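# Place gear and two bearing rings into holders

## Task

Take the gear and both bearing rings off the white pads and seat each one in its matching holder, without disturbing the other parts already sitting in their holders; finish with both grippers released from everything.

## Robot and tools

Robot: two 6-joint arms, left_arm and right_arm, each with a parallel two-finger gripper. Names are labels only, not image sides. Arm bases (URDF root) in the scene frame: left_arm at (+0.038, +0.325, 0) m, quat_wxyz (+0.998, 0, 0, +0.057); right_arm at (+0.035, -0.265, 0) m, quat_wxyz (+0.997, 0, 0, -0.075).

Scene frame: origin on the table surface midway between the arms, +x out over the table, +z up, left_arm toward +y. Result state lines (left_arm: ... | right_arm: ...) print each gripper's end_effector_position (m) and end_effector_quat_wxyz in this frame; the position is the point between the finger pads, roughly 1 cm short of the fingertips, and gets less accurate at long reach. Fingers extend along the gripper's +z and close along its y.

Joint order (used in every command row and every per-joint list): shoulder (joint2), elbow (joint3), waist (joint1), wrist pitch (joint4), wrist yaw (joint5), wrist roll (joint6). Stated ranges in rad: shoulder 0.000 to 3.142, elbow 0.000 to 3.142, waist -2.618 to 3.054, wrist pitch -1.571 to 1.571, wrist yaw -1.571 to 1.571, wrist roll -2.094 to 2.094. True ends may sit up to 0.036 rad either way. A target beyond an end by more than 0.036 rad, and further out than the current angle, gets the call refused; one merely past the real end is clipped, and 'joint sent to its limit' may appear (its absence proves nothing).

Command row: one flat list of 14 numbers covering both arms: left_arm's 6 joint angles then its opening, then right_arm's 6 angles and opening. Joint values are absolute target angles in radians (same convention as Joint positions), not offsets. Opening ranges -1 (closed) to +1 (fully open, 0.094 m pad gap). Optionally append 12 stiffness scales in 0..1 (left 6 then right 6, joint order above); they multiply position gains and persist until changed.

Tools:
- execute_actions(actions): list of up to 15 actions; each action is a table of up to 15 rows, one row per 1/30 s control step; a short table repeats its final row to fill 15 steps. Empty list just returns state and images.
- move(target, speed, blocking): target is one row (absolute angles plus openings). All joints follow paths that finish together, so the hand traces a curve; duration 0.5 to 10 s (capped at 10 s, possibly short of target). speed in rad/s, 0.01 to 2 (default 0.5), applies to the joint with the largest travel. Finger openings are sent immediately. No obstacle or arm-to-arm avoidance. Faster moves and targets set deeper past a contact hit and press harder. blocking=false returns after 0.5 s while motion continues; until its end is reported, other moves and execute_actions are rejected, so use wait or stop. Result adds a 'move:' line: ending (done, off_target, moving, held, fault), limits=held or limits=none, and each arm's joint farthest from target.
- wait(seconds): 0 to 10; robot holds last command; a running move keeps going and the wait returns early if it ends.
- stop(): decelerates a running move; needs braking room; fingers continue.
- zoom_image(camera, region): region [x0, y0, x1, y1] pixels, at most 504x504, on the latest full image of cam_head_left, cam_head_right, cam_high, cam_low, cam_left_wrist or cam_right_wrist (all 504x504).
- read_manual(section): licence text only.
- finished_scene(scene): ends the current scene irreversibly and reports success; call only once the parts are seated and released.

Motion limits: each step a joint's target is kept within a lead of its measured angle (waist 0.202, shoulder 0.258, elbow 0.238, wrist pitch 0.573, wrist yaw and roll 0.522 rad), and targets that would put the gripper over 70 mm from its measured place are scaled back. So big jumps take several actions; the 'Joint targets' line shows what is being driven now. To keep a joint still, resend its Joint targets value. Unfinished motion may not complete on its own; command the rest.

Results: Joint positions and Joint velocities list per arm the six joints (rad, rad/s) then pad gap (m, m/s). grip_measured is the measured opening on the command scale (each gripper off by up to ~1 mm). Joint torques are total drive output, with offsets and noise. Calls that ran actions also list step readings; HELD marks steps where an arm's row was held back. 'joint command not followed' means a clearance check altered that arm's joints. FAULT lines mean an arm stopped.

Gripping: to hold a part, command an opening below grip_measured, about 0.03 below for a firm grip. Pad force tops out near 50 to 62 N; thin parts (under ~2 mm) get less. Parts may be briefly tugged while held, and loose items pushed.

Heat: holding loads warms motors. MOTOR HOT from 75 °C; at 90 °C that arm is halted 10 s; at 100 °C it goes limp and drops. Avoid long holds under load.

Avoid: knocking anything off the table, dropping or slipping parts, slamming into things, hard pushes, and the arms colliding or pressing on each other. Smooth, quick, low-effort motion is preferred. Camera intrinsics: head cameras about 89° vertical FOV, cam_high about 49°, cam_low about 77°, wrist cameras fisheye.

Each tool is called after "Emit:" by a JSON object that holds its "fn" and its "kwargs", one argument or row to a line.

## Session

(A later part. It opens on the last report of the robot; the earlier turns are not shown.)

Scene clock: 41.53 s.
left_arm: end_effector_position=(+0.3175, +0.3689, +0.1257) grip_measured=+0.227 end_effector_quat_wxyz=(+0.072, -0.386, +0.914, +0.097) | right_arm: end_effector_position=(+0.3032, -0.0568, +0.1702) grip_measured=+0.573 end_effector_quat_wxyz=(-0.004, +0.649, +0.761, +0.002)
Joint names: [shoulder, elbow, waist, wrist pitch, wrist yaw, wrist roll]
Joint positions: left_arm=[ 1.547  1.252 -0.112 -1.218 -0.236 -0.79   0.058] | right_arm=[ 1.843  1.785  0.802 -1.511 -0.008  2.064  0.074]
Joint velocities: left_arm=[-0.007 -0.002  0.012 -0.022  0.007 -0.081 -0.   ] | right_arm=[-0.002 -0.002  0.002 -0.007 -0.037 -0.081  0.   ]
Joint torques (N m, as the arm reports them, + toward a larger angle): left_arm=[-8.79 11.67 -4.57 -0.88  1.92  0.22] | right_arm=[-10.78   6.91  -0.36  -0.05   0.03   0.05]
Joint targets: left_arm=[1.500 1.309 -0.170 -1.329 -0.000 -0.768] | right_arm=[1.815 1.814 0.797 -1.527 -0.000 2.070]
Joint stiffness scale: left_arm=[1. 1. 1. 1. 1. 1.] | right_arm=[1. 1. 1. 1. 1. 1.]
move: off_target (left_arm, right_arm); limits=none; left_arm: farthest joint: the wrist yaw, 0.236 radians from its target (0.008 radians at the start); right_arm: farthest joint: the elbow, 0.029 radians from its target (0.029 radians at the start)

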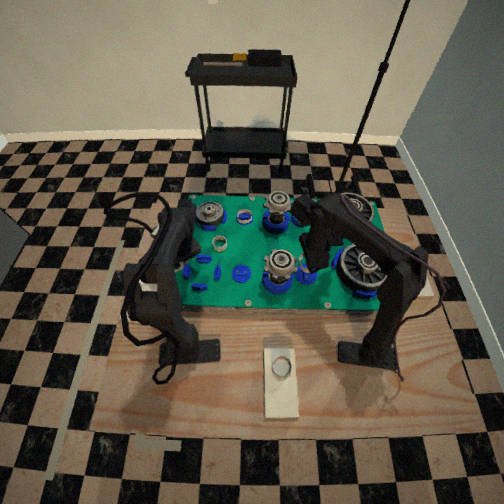

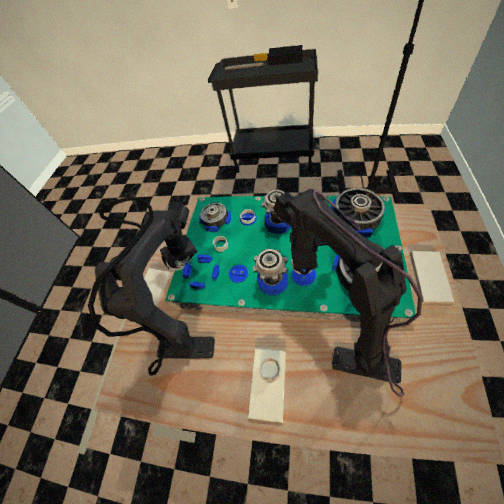

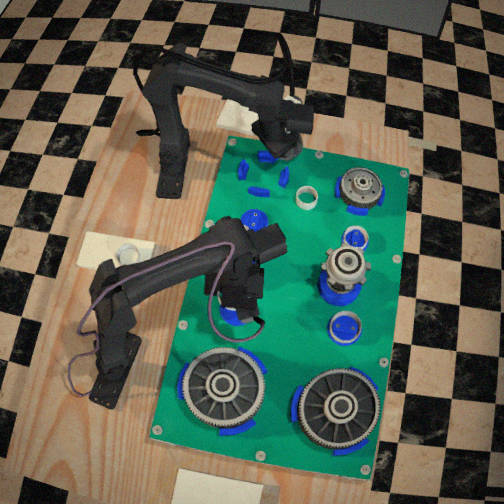

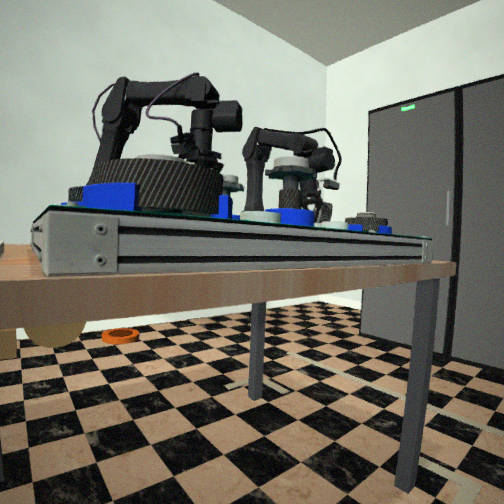

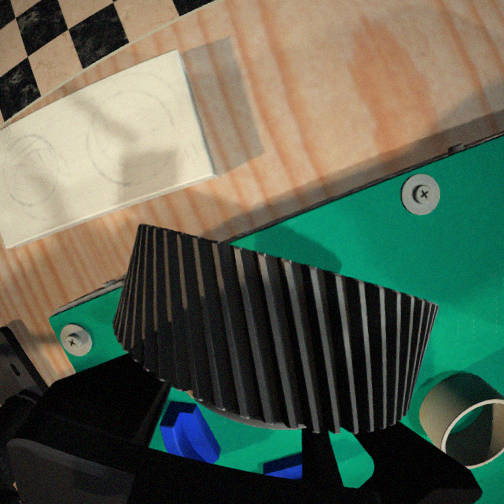

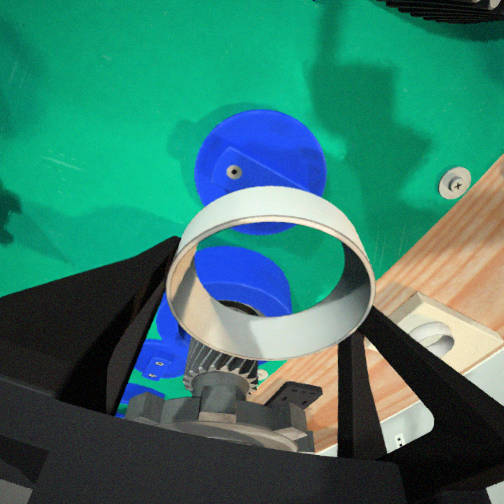

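Emit:
{"fn": "move", "kwargs": {
  "target": [1.455,1.434,0.06,-1.435,0,-0.768,0.185, 1.853,1.61,0.742,-1.317,0,2.07,0.535],
  "speed": 0.15
}}

Scene clock: 45.57 s.
left_arm: end_effector_position=(+0.2915, +0.3856, +0.1537) grip_measured=+0.227 end_effector_quat_wxyz=(+0.013, -0.464, +0.885, +0.029) | right_arm: end_effector_position=(+0.3187, -0.0674, +0.1225) grip_measured=+0.573 end_effector_quat_wxyz=(-0.004, +0.668, +0.744, +0.000)
Joint names: [shoulder, elbow, waist, wrist pitch, wrist yaw, wrist roll]
Joint positions: left_arm=[ 1.52   1.358  0.07  -1.4   -0.064 -0.78   0.058] | right_arm=[ 1.855  1.61   0.75  -1.328 -0.008  2.064  0.074]
Joint velocities: left_arm=[-0.007  0.007  0.007 -0.095  0.095  0.037 -0.   ] | right_arm=[-0.017 -0.002  0.007 -0.022  0.007 -0.022  0.001]
Joint torques (N m, as the arm reports them, + toward a larger angle): left_arm=[-9.91 13.29 -0.86 -0.09  0.51  0.1 ] | right_arm=[-8.66  5.01 -0.75  0.19  0.02  0.04]
Joint targets: left_arm=[1.455 1.434 0.060 -1.435 0.000 -0.768] | right_arm=[1.853 1.610 0.742 -1.317 -0.000 2.070]
Joint stiffness scale: left_arm=[1. 1. 1. 1. 1. 1.] | right_arm=[1. 1. 1. 1. 1. 1.]
move: off_target (left_arm); limits=none; left_arm: farthest joint: the elbow, 0.076 radians from its target (0.182 radians at the start); right_arm: farthest joint: the wrist pitch, 0.011 radians from its target (0.194 radians at the start)

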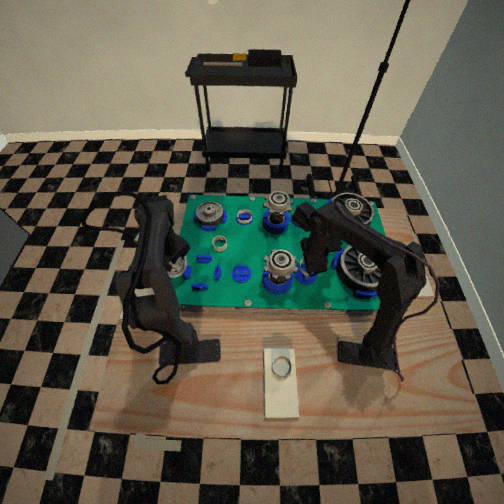

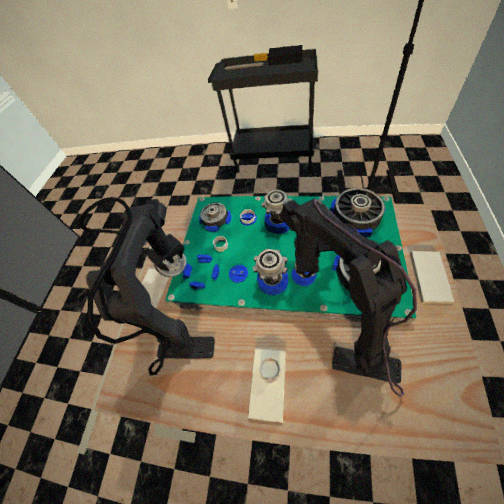

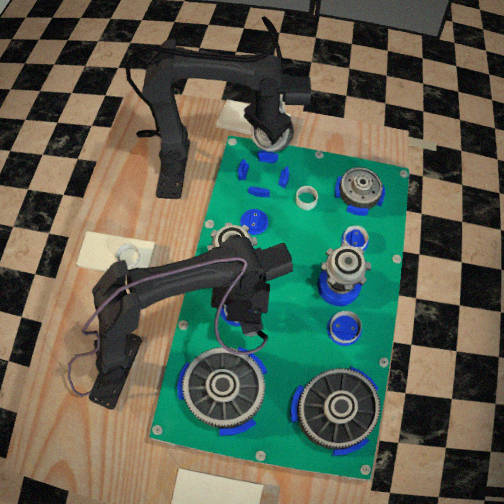

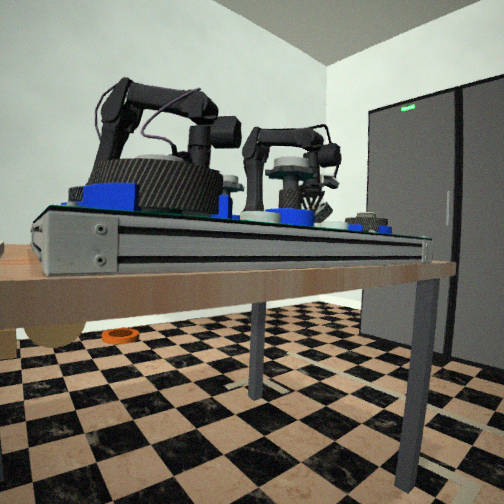

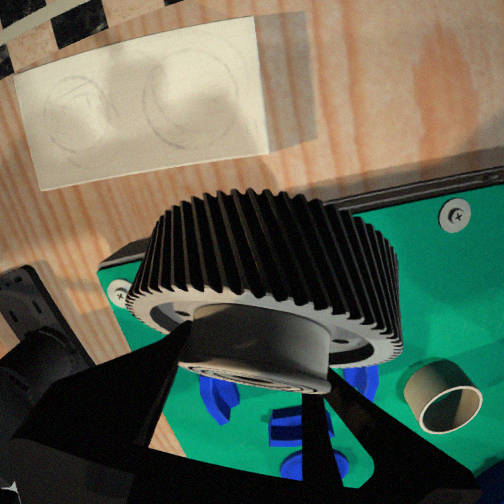

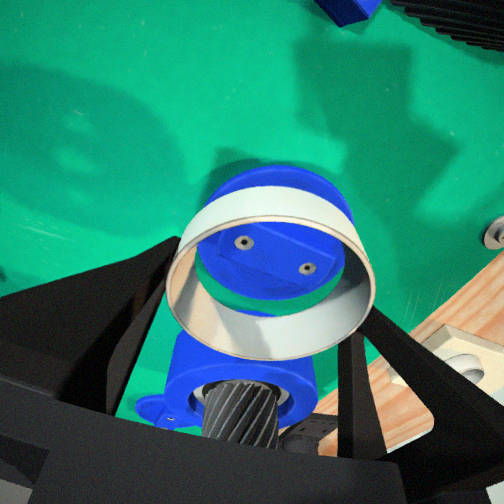

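Emit:
{"fn": "move", "kwargs": {
  "target": [1.45,1.44,0.69,-1.435,0,-0.768,0.185, 1.857,1.541,0.742,-1.243,0,2.07,0.535],
  "speed": 0.35
}}

Scene clock: 48.87 s.
left_arm: end_effector_position=(+0.2149, +0.5075, +0.1505) grip_measured=+0.232 end_effector_quat_wxyz=(-0.012, -0.709, +0.705, -0.005) | right_arm: end_effector_position=(+0.3194, -0.0669, +0.1053) grip_measured=+0.573 end_effector_quat_wxyz=(-0.003, +0.668, +0.744, +0.003)
Joint names: [shoulder, elbow, waist, wrist pitch, wrist yaw, wrist roll]
Joint positions: left_arm=[ 1.526  1.352  0.688 -1.42   0.009 -0.775  0.058] | right_arm=[ 1.855  1.542  0.75  -1.254 -0.008  2.064  0.074]
Joint velocities: left_arm=[-0.002  0.002 -0.002 -0.007 -0.037  0.022 -0.001] | right_arm=[ 0.002 -0.002 -0.007 -0.007 -0.051  0.081  0.   ]
Joint torques (N m, as the arm reports them, + toward a larger angle): left_arm=[-10.69  14.28   0.21   0.12  -0.11   0.05] | right_arm=[-8.34  4.94 -0.73  0.21  0.02  0.04]
Joint targets: left_arm=[1.450 1.440 0.690 -1.435 -0.000 -0.768] | right_arm=[1.857 1.541 0.742 -1.243 -0.000 2.070]
Joint stiffness scale: left_arm=[1. 1. 1. 1. 1. 1.] | right_arm=[1. 1. 1. 1. 1. 1.]
move: off_target (left_arm); limits=none; left_arm: farthest joint: the elbow, 0.088 radians from its target (0.082 radians at the start); right_arm: farthest joint: the wrist pitch, 0.011 radians from its target (0.084 radians at the start)

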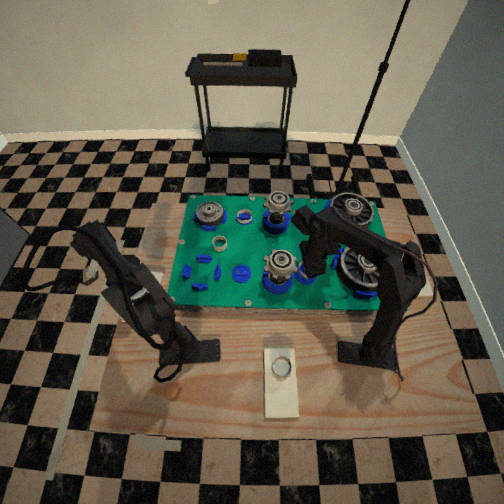

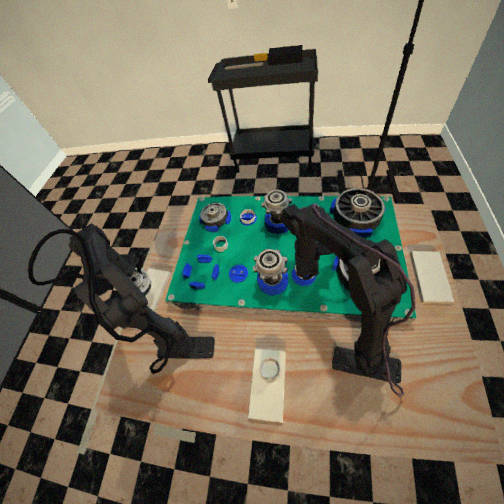

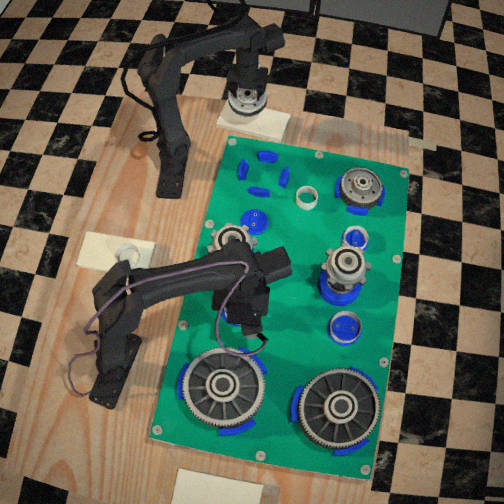

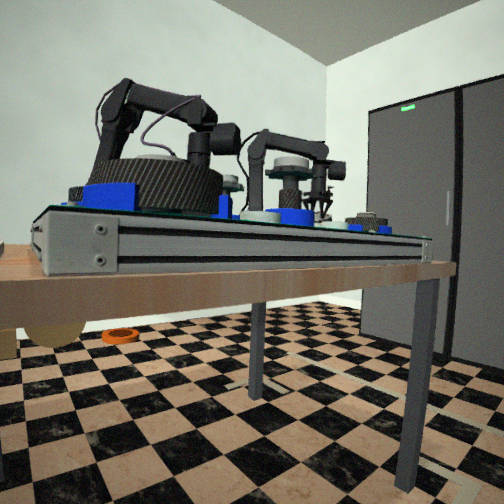

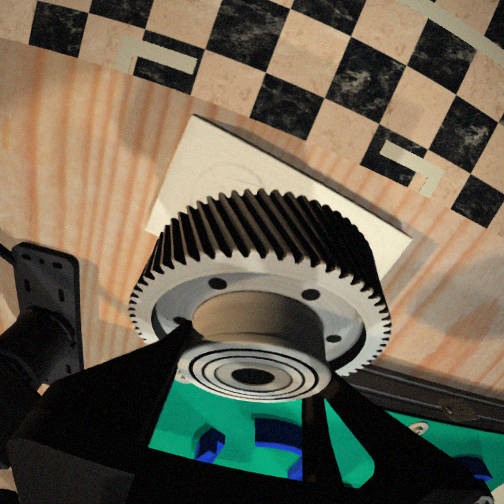

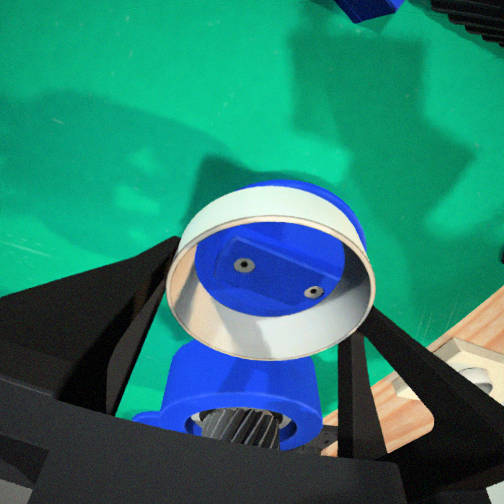

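Emit:
{"fn": "move", "kwargs": {
  "target": [1.65,1.18,0.69,-1.075,0,-0.768,0.185, 1.857,1.541,0.764,-1.284,0,2.07,0.535],
  "speed": 0.15
}}

Scene clock: 52.40 s.
left_arm: end_effector_position=(+0.2388, +0.5264, +0.0674) grip_measured=+0.233 end_effector_quat_wxyz=(-0.011, -0.708, +0.706, -0.016) | right_arm: end_effector_position=(+0.3169, -0.0665, +0.1053) grip_measured=+0.573 end_effector_quat_wxyz=(-0.004, +0.667, +0.745, -0.001)
Joint names: [shoulder, elbow, waist, wrist pitch, wrist yaw, wrist roll]
Joint positions: left_arm=[ 1.671  1.168  0.688 -1.091  0.032 -0.771  0.058] | right_arm=[ 1.855  1.542  0.755 -1.261 -0.008  2.064  0.074]
Joint velocities: left_arm=[-0.007 -0.007 -0.007 -0.007  0.066  0.051  0.001] | right_arm=[ 0.007  0.007  0.007 -0.081 -0.037 -0.037  0.   ]
Joint torques (N m, as the arm reports them, + toward a larger angle): left_arm=[-7.6   7.42  0.24  0.49 -0.29  0.  ] | right_arm=[-8.28  4.94  0.76 -0.13  0.04  0.05]
Joint targets: left_arm=[1.650 1.180 0.690 -1.075 -0.000 -0.768] | right_arm=[1.857 1.541 0.764 -1.284 -0.000 2.070]
Joint stiffness scale: left_arm=[1. 1. 1. 1. 1. 1.] | right_arm=[1. 1. 1. 1. 1. 1.]
move: off_target (left_arm, right_arm); limits=none; left_arm: farthest joint: the wrist yaw, 0.032 radians from its target (0.009 radians at the start); right_arm: farthest joint: the wrist pitch, 0.023 radians from its target (0.031 radians at the start)

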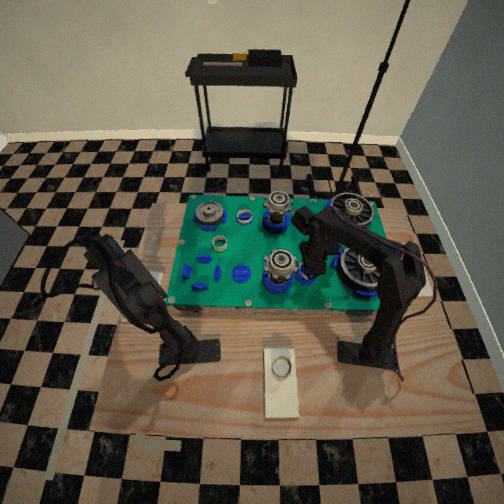

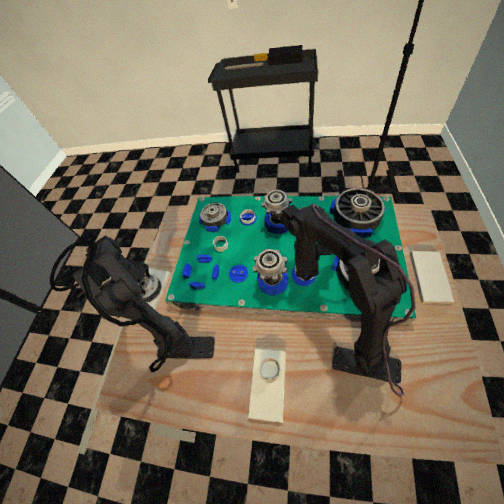

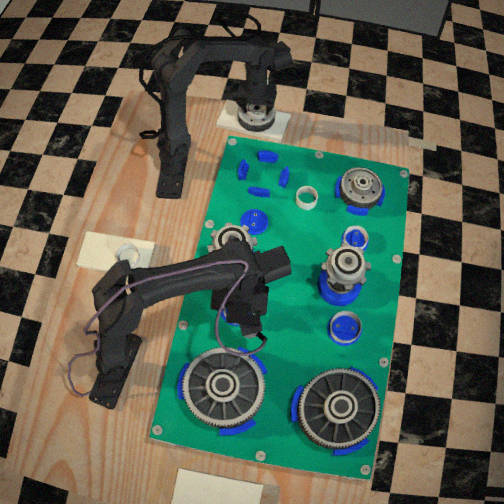

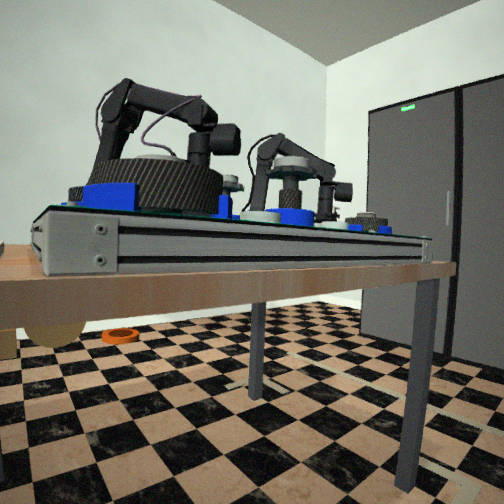

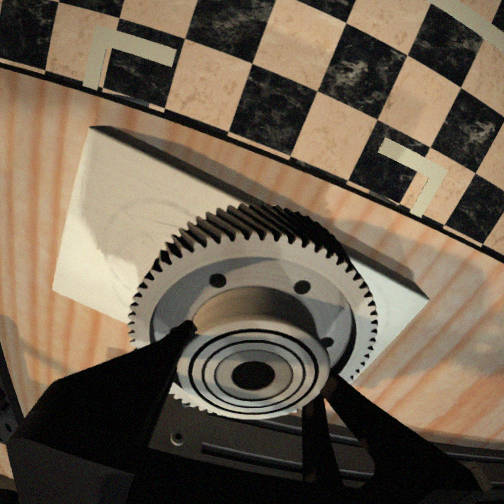

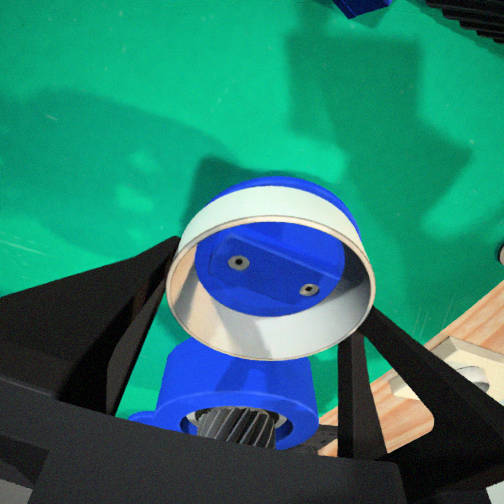

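Emit:
{"fn": "execute_actions", "kwargs": {
  "actions": [
    [[1.66,1.175,0.69,-1.075,0,-0.768,0.24, 1.858,1.537,0.76,-1.27,0,2.07,0.535],[1.67,1.17,0.69,-1.075,0,-0.768,0.28, 1.858,1.533,0.76,-1.26,0,2.07,0.535],[1.67,1.17,0.69,-1.075,0,-0.768,0.32, 1.858,1.53,0.76,-1.25,0,2.07,0.535],[1.67,1.17,0.69,-1.075,0,-0.768,0.36, 1.858,1.527,0.76,-1.245,0,2.07,0.535],[1.672,1.166,0.69,-1.075,0,-0.768,0.36, 1.859,1.524,0.76,-1.242,0,2.07,0.535],[1.674,1.162,0.69,-1.075,0,-0.768,0.36, 1.859,1.521,0.76,-1.239,0,2.07,0.535],[1.676,1.158,0.69,-1.072,0,-0.768,0.36, 1.859,1.518,0.76,-1.236,0,2.07,0.535],[1.679,1.154,0.69,-1.068,0,-0.768,0.36, 1.86,1.515,0.76,-1.233,0,2.07,0.535],[1.682,1.15,0.69,-1.064,0,-0.768,0.36, 1.86,1.512,0.76,-1.23,0,2.07,0.535],[1.685,1.147,0.69,-1.06,0,-0.768,0.36, 1.86,1.509,0.76,-1.227,0,2.07,0.535],[1.688,1.144,0.69,-1.056,0,-0.768,0.36, 1.86,1.506,0.76,-1.224,0,2.07,0.535],[1.69,1.141,0.69,-1.052,0,-0.768,0.36, 1.86,1.503,0.76,-1.221,0,2.07,0.535],[1.692,1.138,0.69,-1.05,0,-0.768,0.36, 1.86,1.5,0.76,-1.218,0,2.07,0.535]],
    [[1.692,1.138,0.69,-1.05,0,-0.768,0.36, 1.86,1.5,0.76,-1.218,0,2.07,0.535]]
  ]
}}

Scene clock: 54.03 s.
left_arm: end_effector_position=(+0.2380, +0.5300, +0.0620) grip_measured=+0.358 end_effector_quat_wxyz=(-0.010, -0.708, +0.706, -0.007) | right_arm: end_effector_position=(+0.3145, -0.0680, +0.1001) grip_measured=+0.573 end_effector_quat_wxyz=(-0.006, +0.667, +0.745, -0.005)
Joint names: [shoulder, elbow, waist, wrist pitch, wrist yaw, wrist roll]
Joint positions: left_arm=[ 1.68   1.157  0.688 -1.066  0.014 -0.771  0.064] | right_arm=[ 1.855  1.521  0.755 -1.25  -0.009  2.065  0.074]
Joint velocities: left_arm=[-0.017  0.022  0.017  0.051  0.022  0.022 -0.   ] | right_arm=[-0.027  0.002 -0.012  0.051 -0.037  0.051  0.001]
Joint torques (N m, as the arm reports them, + toward a larger angle): left_arm=[-5.24  4.6   0.23  0.51 -0.13  0.01] | right_arm=[-8.01  3.58  0.44  0.41  0.04  0.03]
Joint targets: left_arm=[1.692 1.138 0.690 -1.050 -0.000 -0.768] | right_arm=[1.860 1.500 0.760 -1.218 0.000 2.070]
Joint stiffness scale: left_arm=[1. 1. 1. 1. 1. 1.] | right_arm=[1. 1. 1. 1. 1. 1.]
Step readings (joint positions; steps 1 to 15: 1st action; 16 to 30: 2nd action):
0: left_arm=[1.671 1.168 0.688 -1.091 0.032 -0.771] | right_arm=[1.855 1.542 0.755 -1.261 -0.008 2.064]
1: left_arm=[1.672 1.168 0.688 -1.091 0.032 -0.771] | right_arm=[1.855 1.542 0.755 -1.261 -0.008 2.064]
2: left_arm=[1.674 1.168 0.688 -1.089 0.030 -0.771] | right_arm=[1.855 1.542 0.755 -1.261 -0.008 2.064]
4: left_arm=[1.678 1.168 0.688 -1.086 0.026 -0.771] | right_arm=[1.855 1.538 0.755 -1.259 -0.008 2.064]
8: left_arm=[1.678 1.168 0.688 -1.084 0.019 -0.771] | right_arm=[1.855 1.523 0.755 -1.254 -0.008 2.065]
15: left_arm=[1.679 1.159 0.688 -1.068 0.015 -0.771] | right_arm=[1.855 1.521 0.755 -1.250 -0.009 2.065]
16: left_arm=[1.680 1.157 0.688 -1.067 0.015 -0.771] | right_arm=[1.855 1.521 0.755 -1.250 -0.009 2.065]
17: left_arm=[1.680 1.157 0.688 -1.066 0.014 -0.771] | right_arm=[1.855 1.521 0.755 -1.250 -0.009 2.065]
19: left_arm=[1.680 1.157 0.688 -1.066 0.014 -0.771] | right_arm=[1.855 1.521 0.755 -1.250 -0.009 2.065]
23: left_arm=[1.680 1.157 0.688 -1.066 0.014 -0.771] | right_arm=[1.855 1.521 0.755 -1.250 -0.009 2.065]
30: Joint positions above

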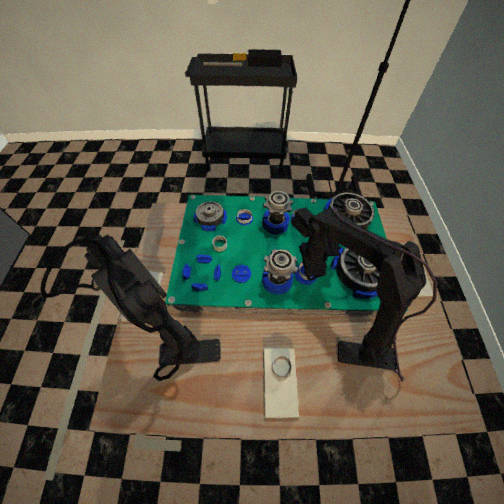

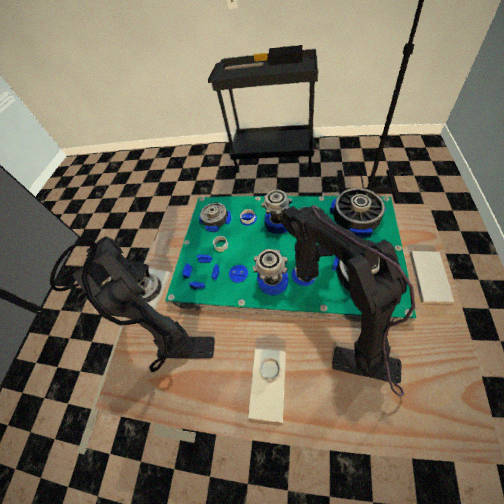

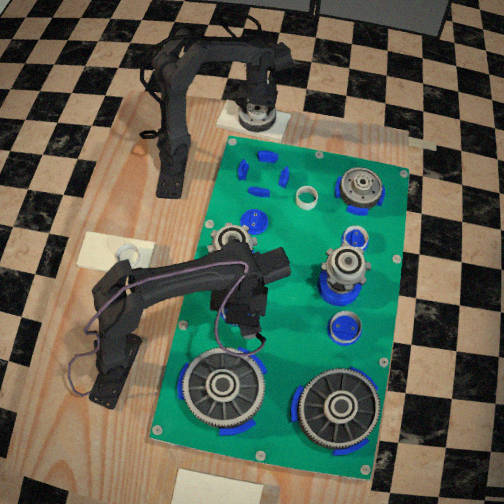

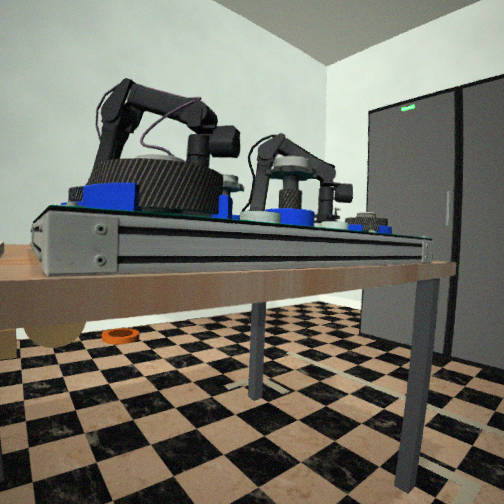

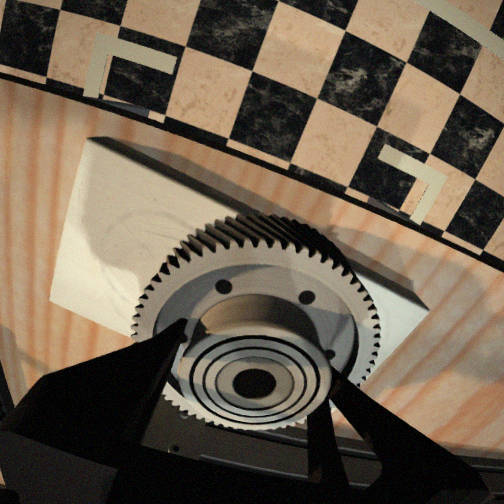

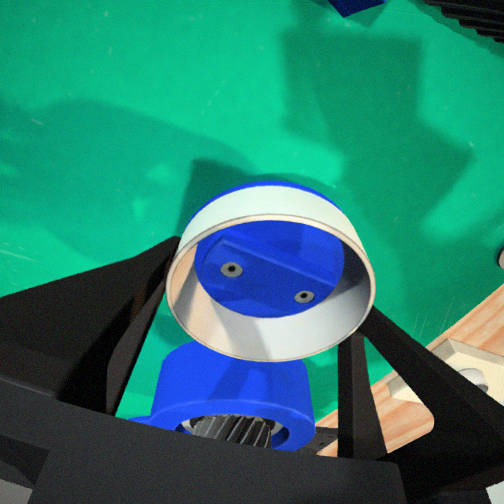

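Emit:
{"fn": "execute_actions", "kwargs": {
  "actions": [
    [[1.685,1.15,0.69,-1.06,0,-0.768,0.32, 1.857,1.51,0.76,-1.235,0,2.07,0.56],[1.685,1.15,0.69,-1.06,0,-0.768,0.3, 1.857,1.52,0.76,-1.245,0,2.07,0.58],[1.685,1.15,0.69,-1.06,0,-0.768,0.28, 1.857,1.52,0.76,-1.245,0,2.07,0.6],[1.685,1.15,0.69,-1.06,0,-0.768,0.26, 1.857,1.52,0.76,-1.245,0,2.07,0.63],[1.685,1.15,0.69,-1.06,0,-0.768,0.25, 1.857,1.52,0.76,-1.245,0,2.07,0.66],[1.685,1.15,0.69,-1.06,0,-0.768,0.24, 1.857,1.52,0.76,-1.245,0,2.07,0.7],[1.685,1.15,0.69,-1.06,0,-0.768,0.23, 1.857,1.52,0.76,-1.245,0,2.07,0.75],[1.685,1.15,0.69,-1.06,0,-0.768,0.22, 1.857,1.52,0.76,-1.245,0,2.07,0.8],[1.685,1.15,0.69,-1.06,0,-0.768,0.2, 1.857,1.52,0.76,-1.245,0,2.07,0.85],[1.685,1.15,0.69,-1.06,0,-0.768,0.18, 1.857,1.52,0.76,-1.245,0,2.07,0.85]]
  ]
}}

Scene clock: 55.07 s.
left_arm: end_effector_position=(+0.2386, +0.5303, +0.0620) grip_measured=+0.222 end_effector_quat_wxyz=(-0.008, -0.708, +0.706, -0.008) | right_arm: end_effector_position=(+0.3148, -0.0678, +0.0996) grip_measured=+0.848 end_effector_quat_wxyz=(-0.006, +0.667, +0.745, -0.005)
Joint names: [shoulder, elbow, waist, wrist pitch, wrist yaw, wrist roll]
Joint positions: left_arm=[ 1.68   1.157  0.688 -1.064  0.016 -0.771  0.057] | right_arm=[ 1.856  1.521  0.755 -1.248 -0.009  2.065  0.087]
Joint velocities: left_arm=[-0.017 -0.002  0.002  0.007  0.022  0.095 -0.   ] | right_arm=[ 0.012 -0.012  0.007 -0.066 -0.051 -0.007 -0.   ]
Joint torques (N m, as the arm reports them, + toward a larger angle): left_arm=[-5.78  5.65  0.23  0.35 -0.15  0.02] | right_arm=[-8.34  4.88  0.41  0.12  0.05  0.05]
Joint targets: left_arm=[1.685 1.150 0.690 -1.060 0.000 -0.768] | right_arm=[1.857 1.520 0.760 -1.245 0.000 2.070]
Joint stiffness scale: left_arm=[1. 1. 1. 1. 1. 1.] | right_arm=[1. 1. 1. 1. 1. 1.]
Step readings (joint positions):
0: left_arm=[1.680 1.157 0.688 -1.066 0.014 -0.771] | right_arm=[1.855 1.521 0.755 -1.250 -0.009 2.065]
1: left_arm=[1.680 1.157 0.688 -1.066 0.013 -0.771] | right_arm=[1.855 1.521 0.755 -1.250 -0.009 2.065]
2: left_arm=[1.680 1.157 0.688 -1.066 0.014 -0.771] | right_arm=[1.855 1.521 0.755 -1.250 -0.009 2.065]
4: left_arm=[1.680 1.157 0.688 -1.064 0.016 -0.771] | right_arm=[1.855 1.521 0.755 -1.250 -0.009 2.065]
8: left_arm=[1.680 1.157 0.688 -1.064 0.016 -0.771] | right_arm=[1.856 1.521 0.755 -1.248 -0.009 2.065]
15: Joint positions above

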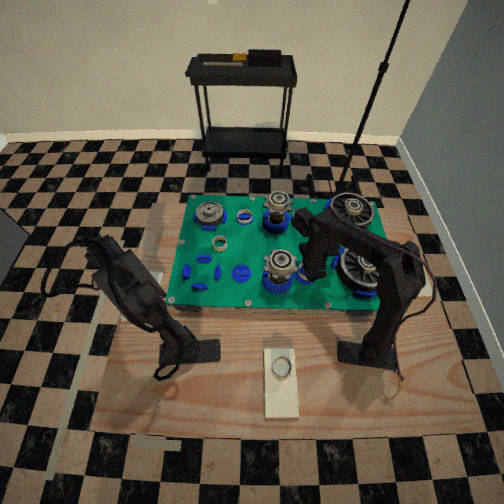

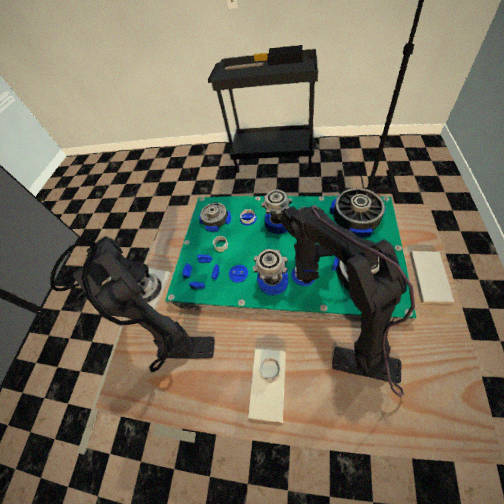

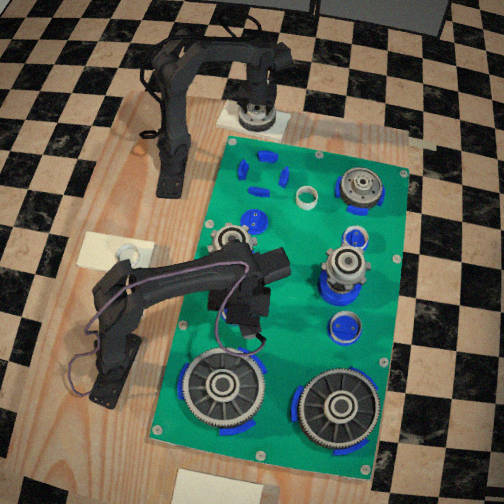

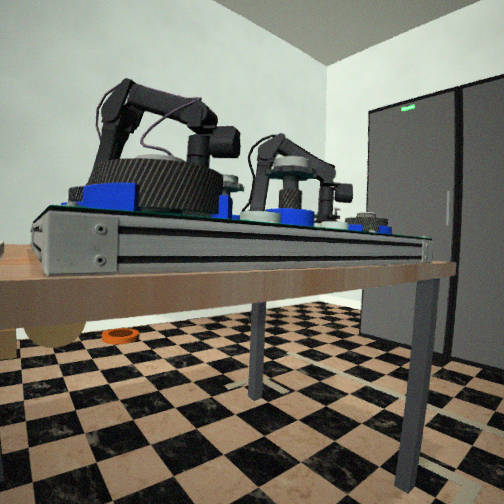

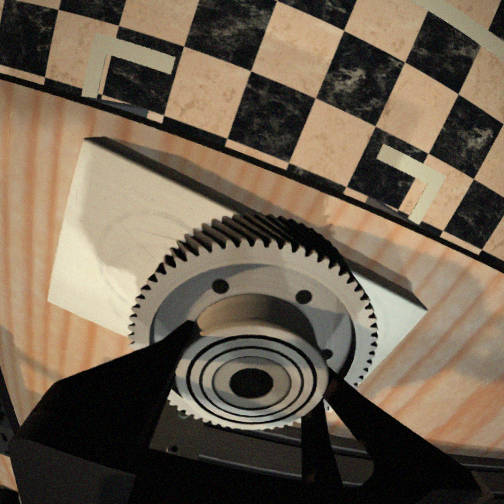

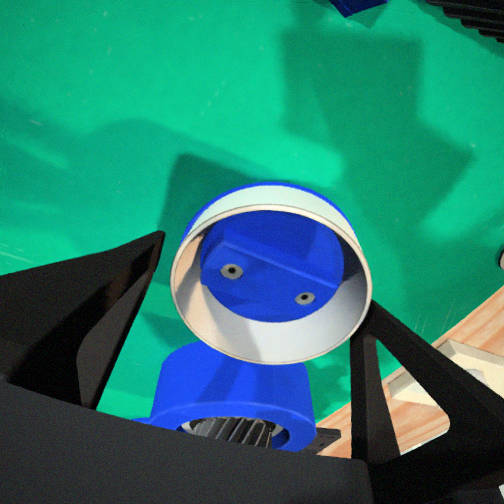

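Emit:
{"fn": "move", "kwargs": {
  "target": [1.492,1.495,0.69,-1.44,0,-0.768,0.18, 1.82,1.80,0.76,-1.52,0,2.07,0.95],
  "speed": 0.3
}}

Scene clock: 57.60 s.
left_arm: end_effector_position=(+0.2246, +0.5177, +0.1561) grip_measured=+0.222 end_effector_quat_wxyz=(-0.003, -0.708, +0.706, -0.004) | right_arm: end_effector_position=(+0.3132, -0.0690, +0.1657) grip_measured=+0.948 end_effector_quat_wxyz=(-0.004, +0.667, +0.745, -0.000)
Joint names: [shoulder, elbow, waist, wrist pitch, wrist yaw, wrist roll]
Joint positions: left_arm=[ 1.564  1.411  0.688 -1.424  0.008 -0.771  0.057] | right_arm=[ 1.848  1.773  0.755 -1.499 -0.009  2.065  0.092]
Joint velocities: left_arm=[-0.012  0.007 -0.017 -0.051 -0.095 -0.095  0.   ] | right_arm=[ 0.012 -0.007 -0.012  0.007 -0.051  0.007 -0.   ]
Joint torques (N m, as the arm reports them, + toward a larger angle): left_arm=[-10.63  13.92   0.19   0.13  -0.09   0.  ] | right_arm=[-10.79   6.77   0.37  -0.13   0.04   0.06]
Joint targets: left_arm=[1.492 1.495 0.690 -1.440 -0.000 -0.768] | right_arm=[1.820 1.800 0.760 -1.520 0.000 2.070]
Joint stiffness scale: left_arm=[1. 1. 1. 1. 1. 1.] | right_arm=[1. 1. 1. 1. 1. 1.]
move: off_target (left_arm, right_arm); limits=none; left_arm: farthest joint: the elbow, 0.084 radians from its target (0.338 radians at the start); right_arm: farthest joint: the shoulder, 0.028 radians from its target (0.036 radians at the start)

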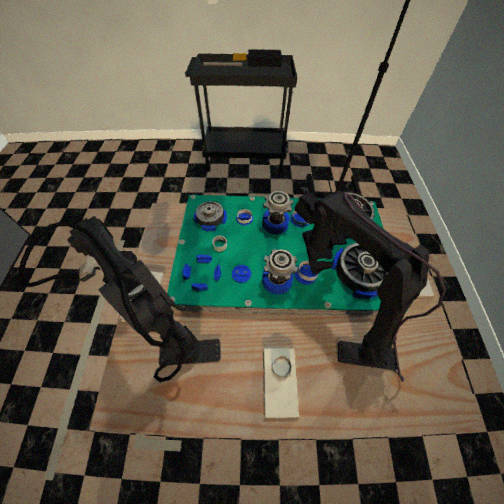

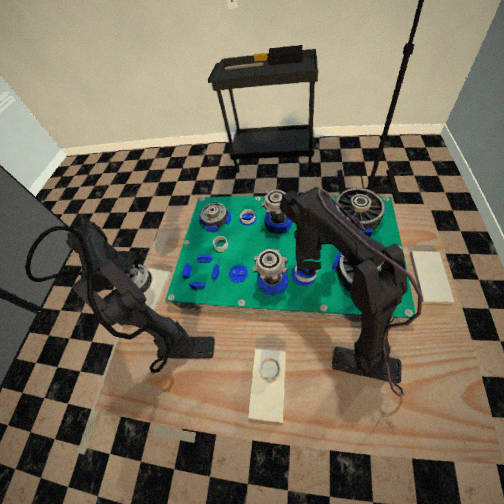

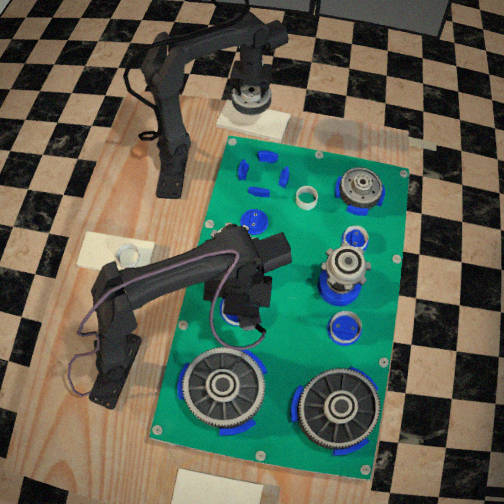

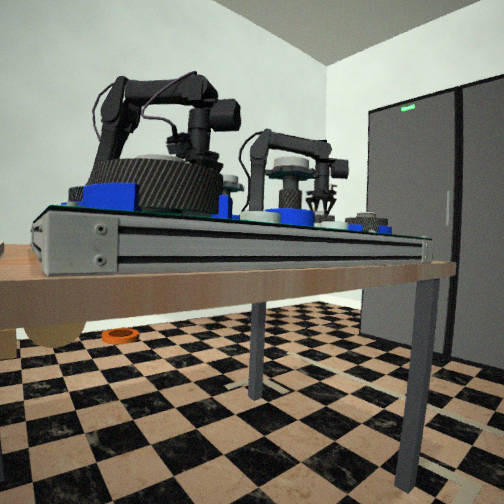

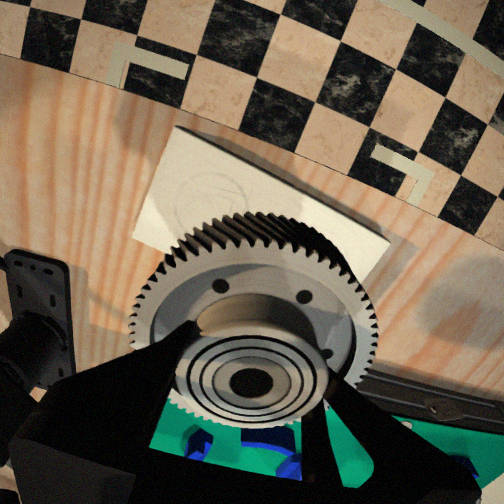

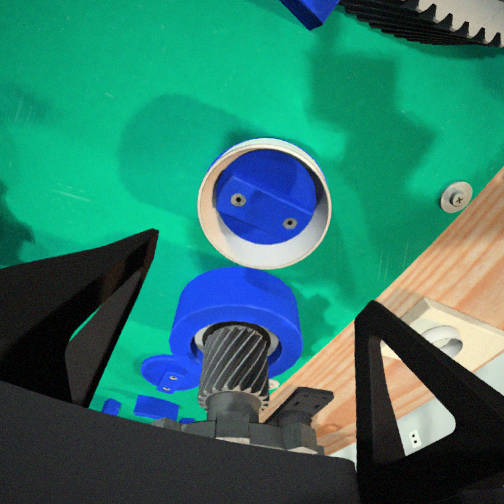

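Emit:
{"fn": "move", "kwargs": {
  "target": [1.492,1.495,-0.178,-1.44,0,-0.768,0.18, 1.82,1.80,-0.2,-1.52,0,2.07,0.95],
  "speed": 0.5
}}

Scene clock: 60.43 s.
left_arm: end_effector_position=(+0.3052, +0.3076, +0.1501) grip_measured=+0.222 end_effector_quat_wxyz=(-0.013, -0.346, +0.938, +0.000) | right_arm: end_effector_position=(+0.3549, -0.3795, +0.1657) grip_measured=+0.948 end_effector_quat_wxyz=(-0.005, +0.935, +0.354, +0.002)
Joint names: [shoulder, elbow, waist, wrist pitch, wrist yaw, wrist roll]
Joint positions: left_arm=[ 1.579  1.402 -0.178 -1.418  0.011 -0.771  0.057] | right_arm=[ 1.848  1.773 -0.203 -1.499 -0.009  2.065  0.092]
Joint velocities: left_arm=[-0.012 -0.002 -0.002 -0.007 -0.007 -0.051  0.   ] | right_arm=[ 0.002 -0.012 -0.017 -0.081  0.007 -0.051 -0.001]
Joint torques (N m, as the arm reports them, + toward a larger angle): left_arm=[-11.88  14.72   0.03   0.02  -0.11   0.02] | right_arm=[-10.78   6.78   0.24  -0.09   0.03   0.06]
Joint targets: left_arm=[1.492 1.495 -0.178 -1.440 0.000 -0.768] | right_arm=[1.820 1.800 -0.200 -1.520 -0.000 2.070]
Joint stiffness scale: left_arm=[1. 1. 1. 1. 1. 1.] | right_arm=[1. 1. 1. 1. 1. 1.]
move: off_target (left_arm, right_arm); limits=none; left_arm: farthest joint: the elbow, 0.093 radians from its target (0.084 radians at the start); right_arm: farthest joint: the shoulder, 0.028 radians from its target (0.028 radians at the start)

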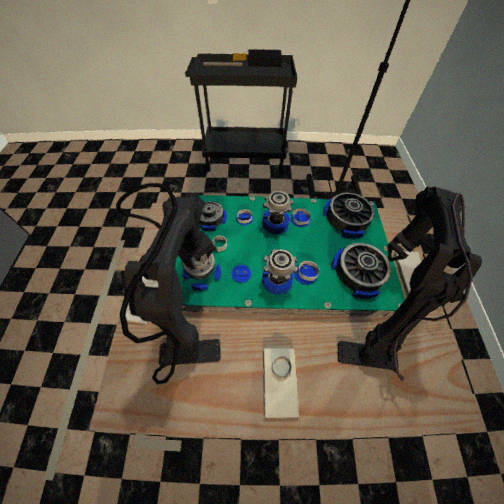

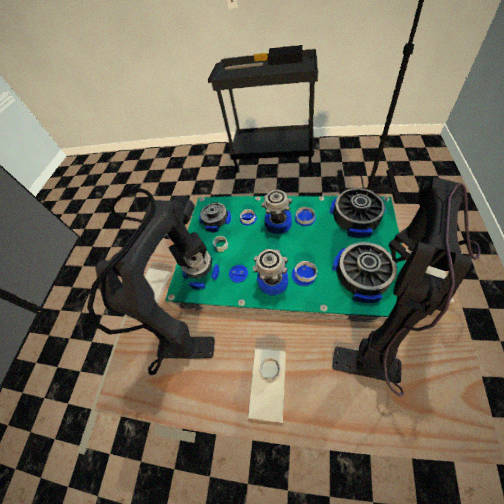

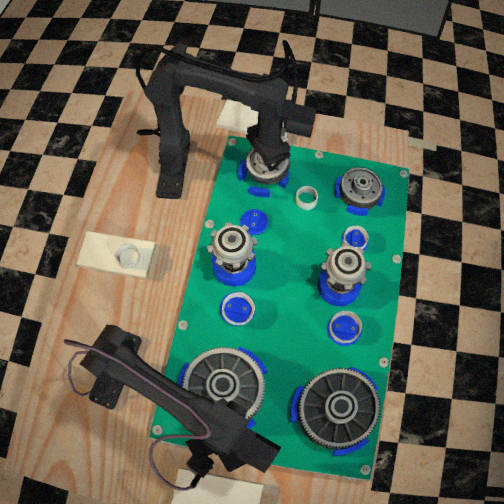

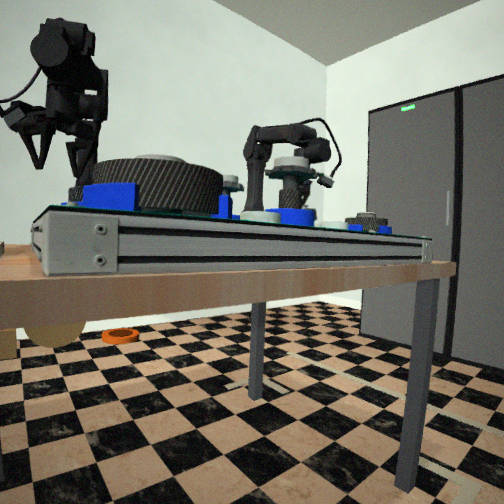

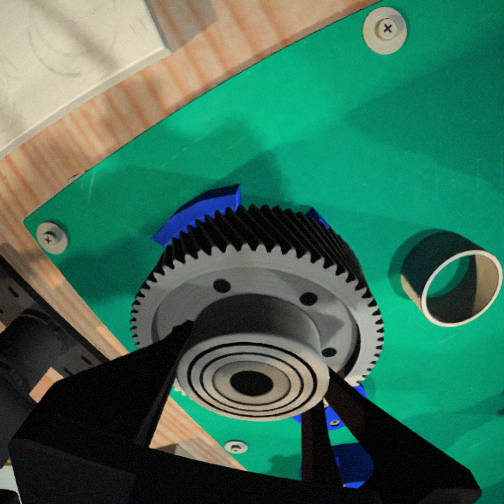

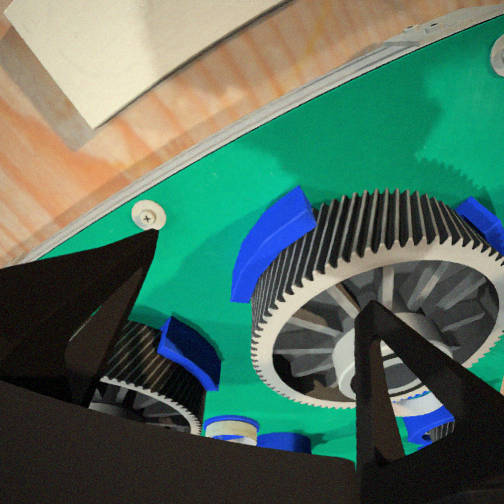

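Emit:
{"fn": "zoom_image", "kwargs": {
  "camera": "cam_high",
  "region": [210, 110, 400, 240]
}}

Emit:
{"fn": "zoom_image", "kwargs": {
  "camera": "cam_head_right",
  "region": [150, 190, 330, 310]
}}

Region (210, 110, 400, 240) of cam_high's 504x504 image, scaled by 2.653, with more detail than that image has; it fills the top 345 rows of this view, and the rest is white.

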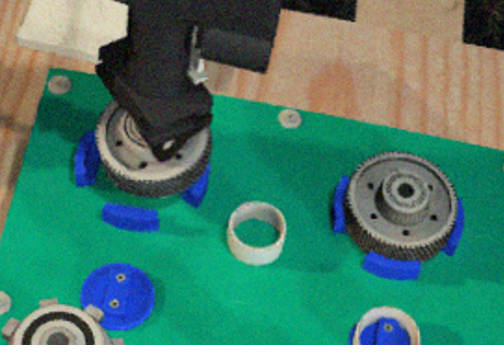

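Region (150, 190, 330, 310) of cam_head_right's 504x504 image, scaled by 2.800, with more detail than that image has.

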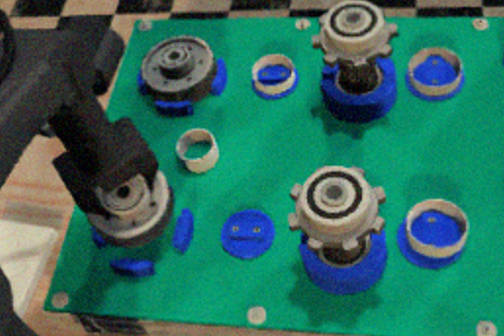

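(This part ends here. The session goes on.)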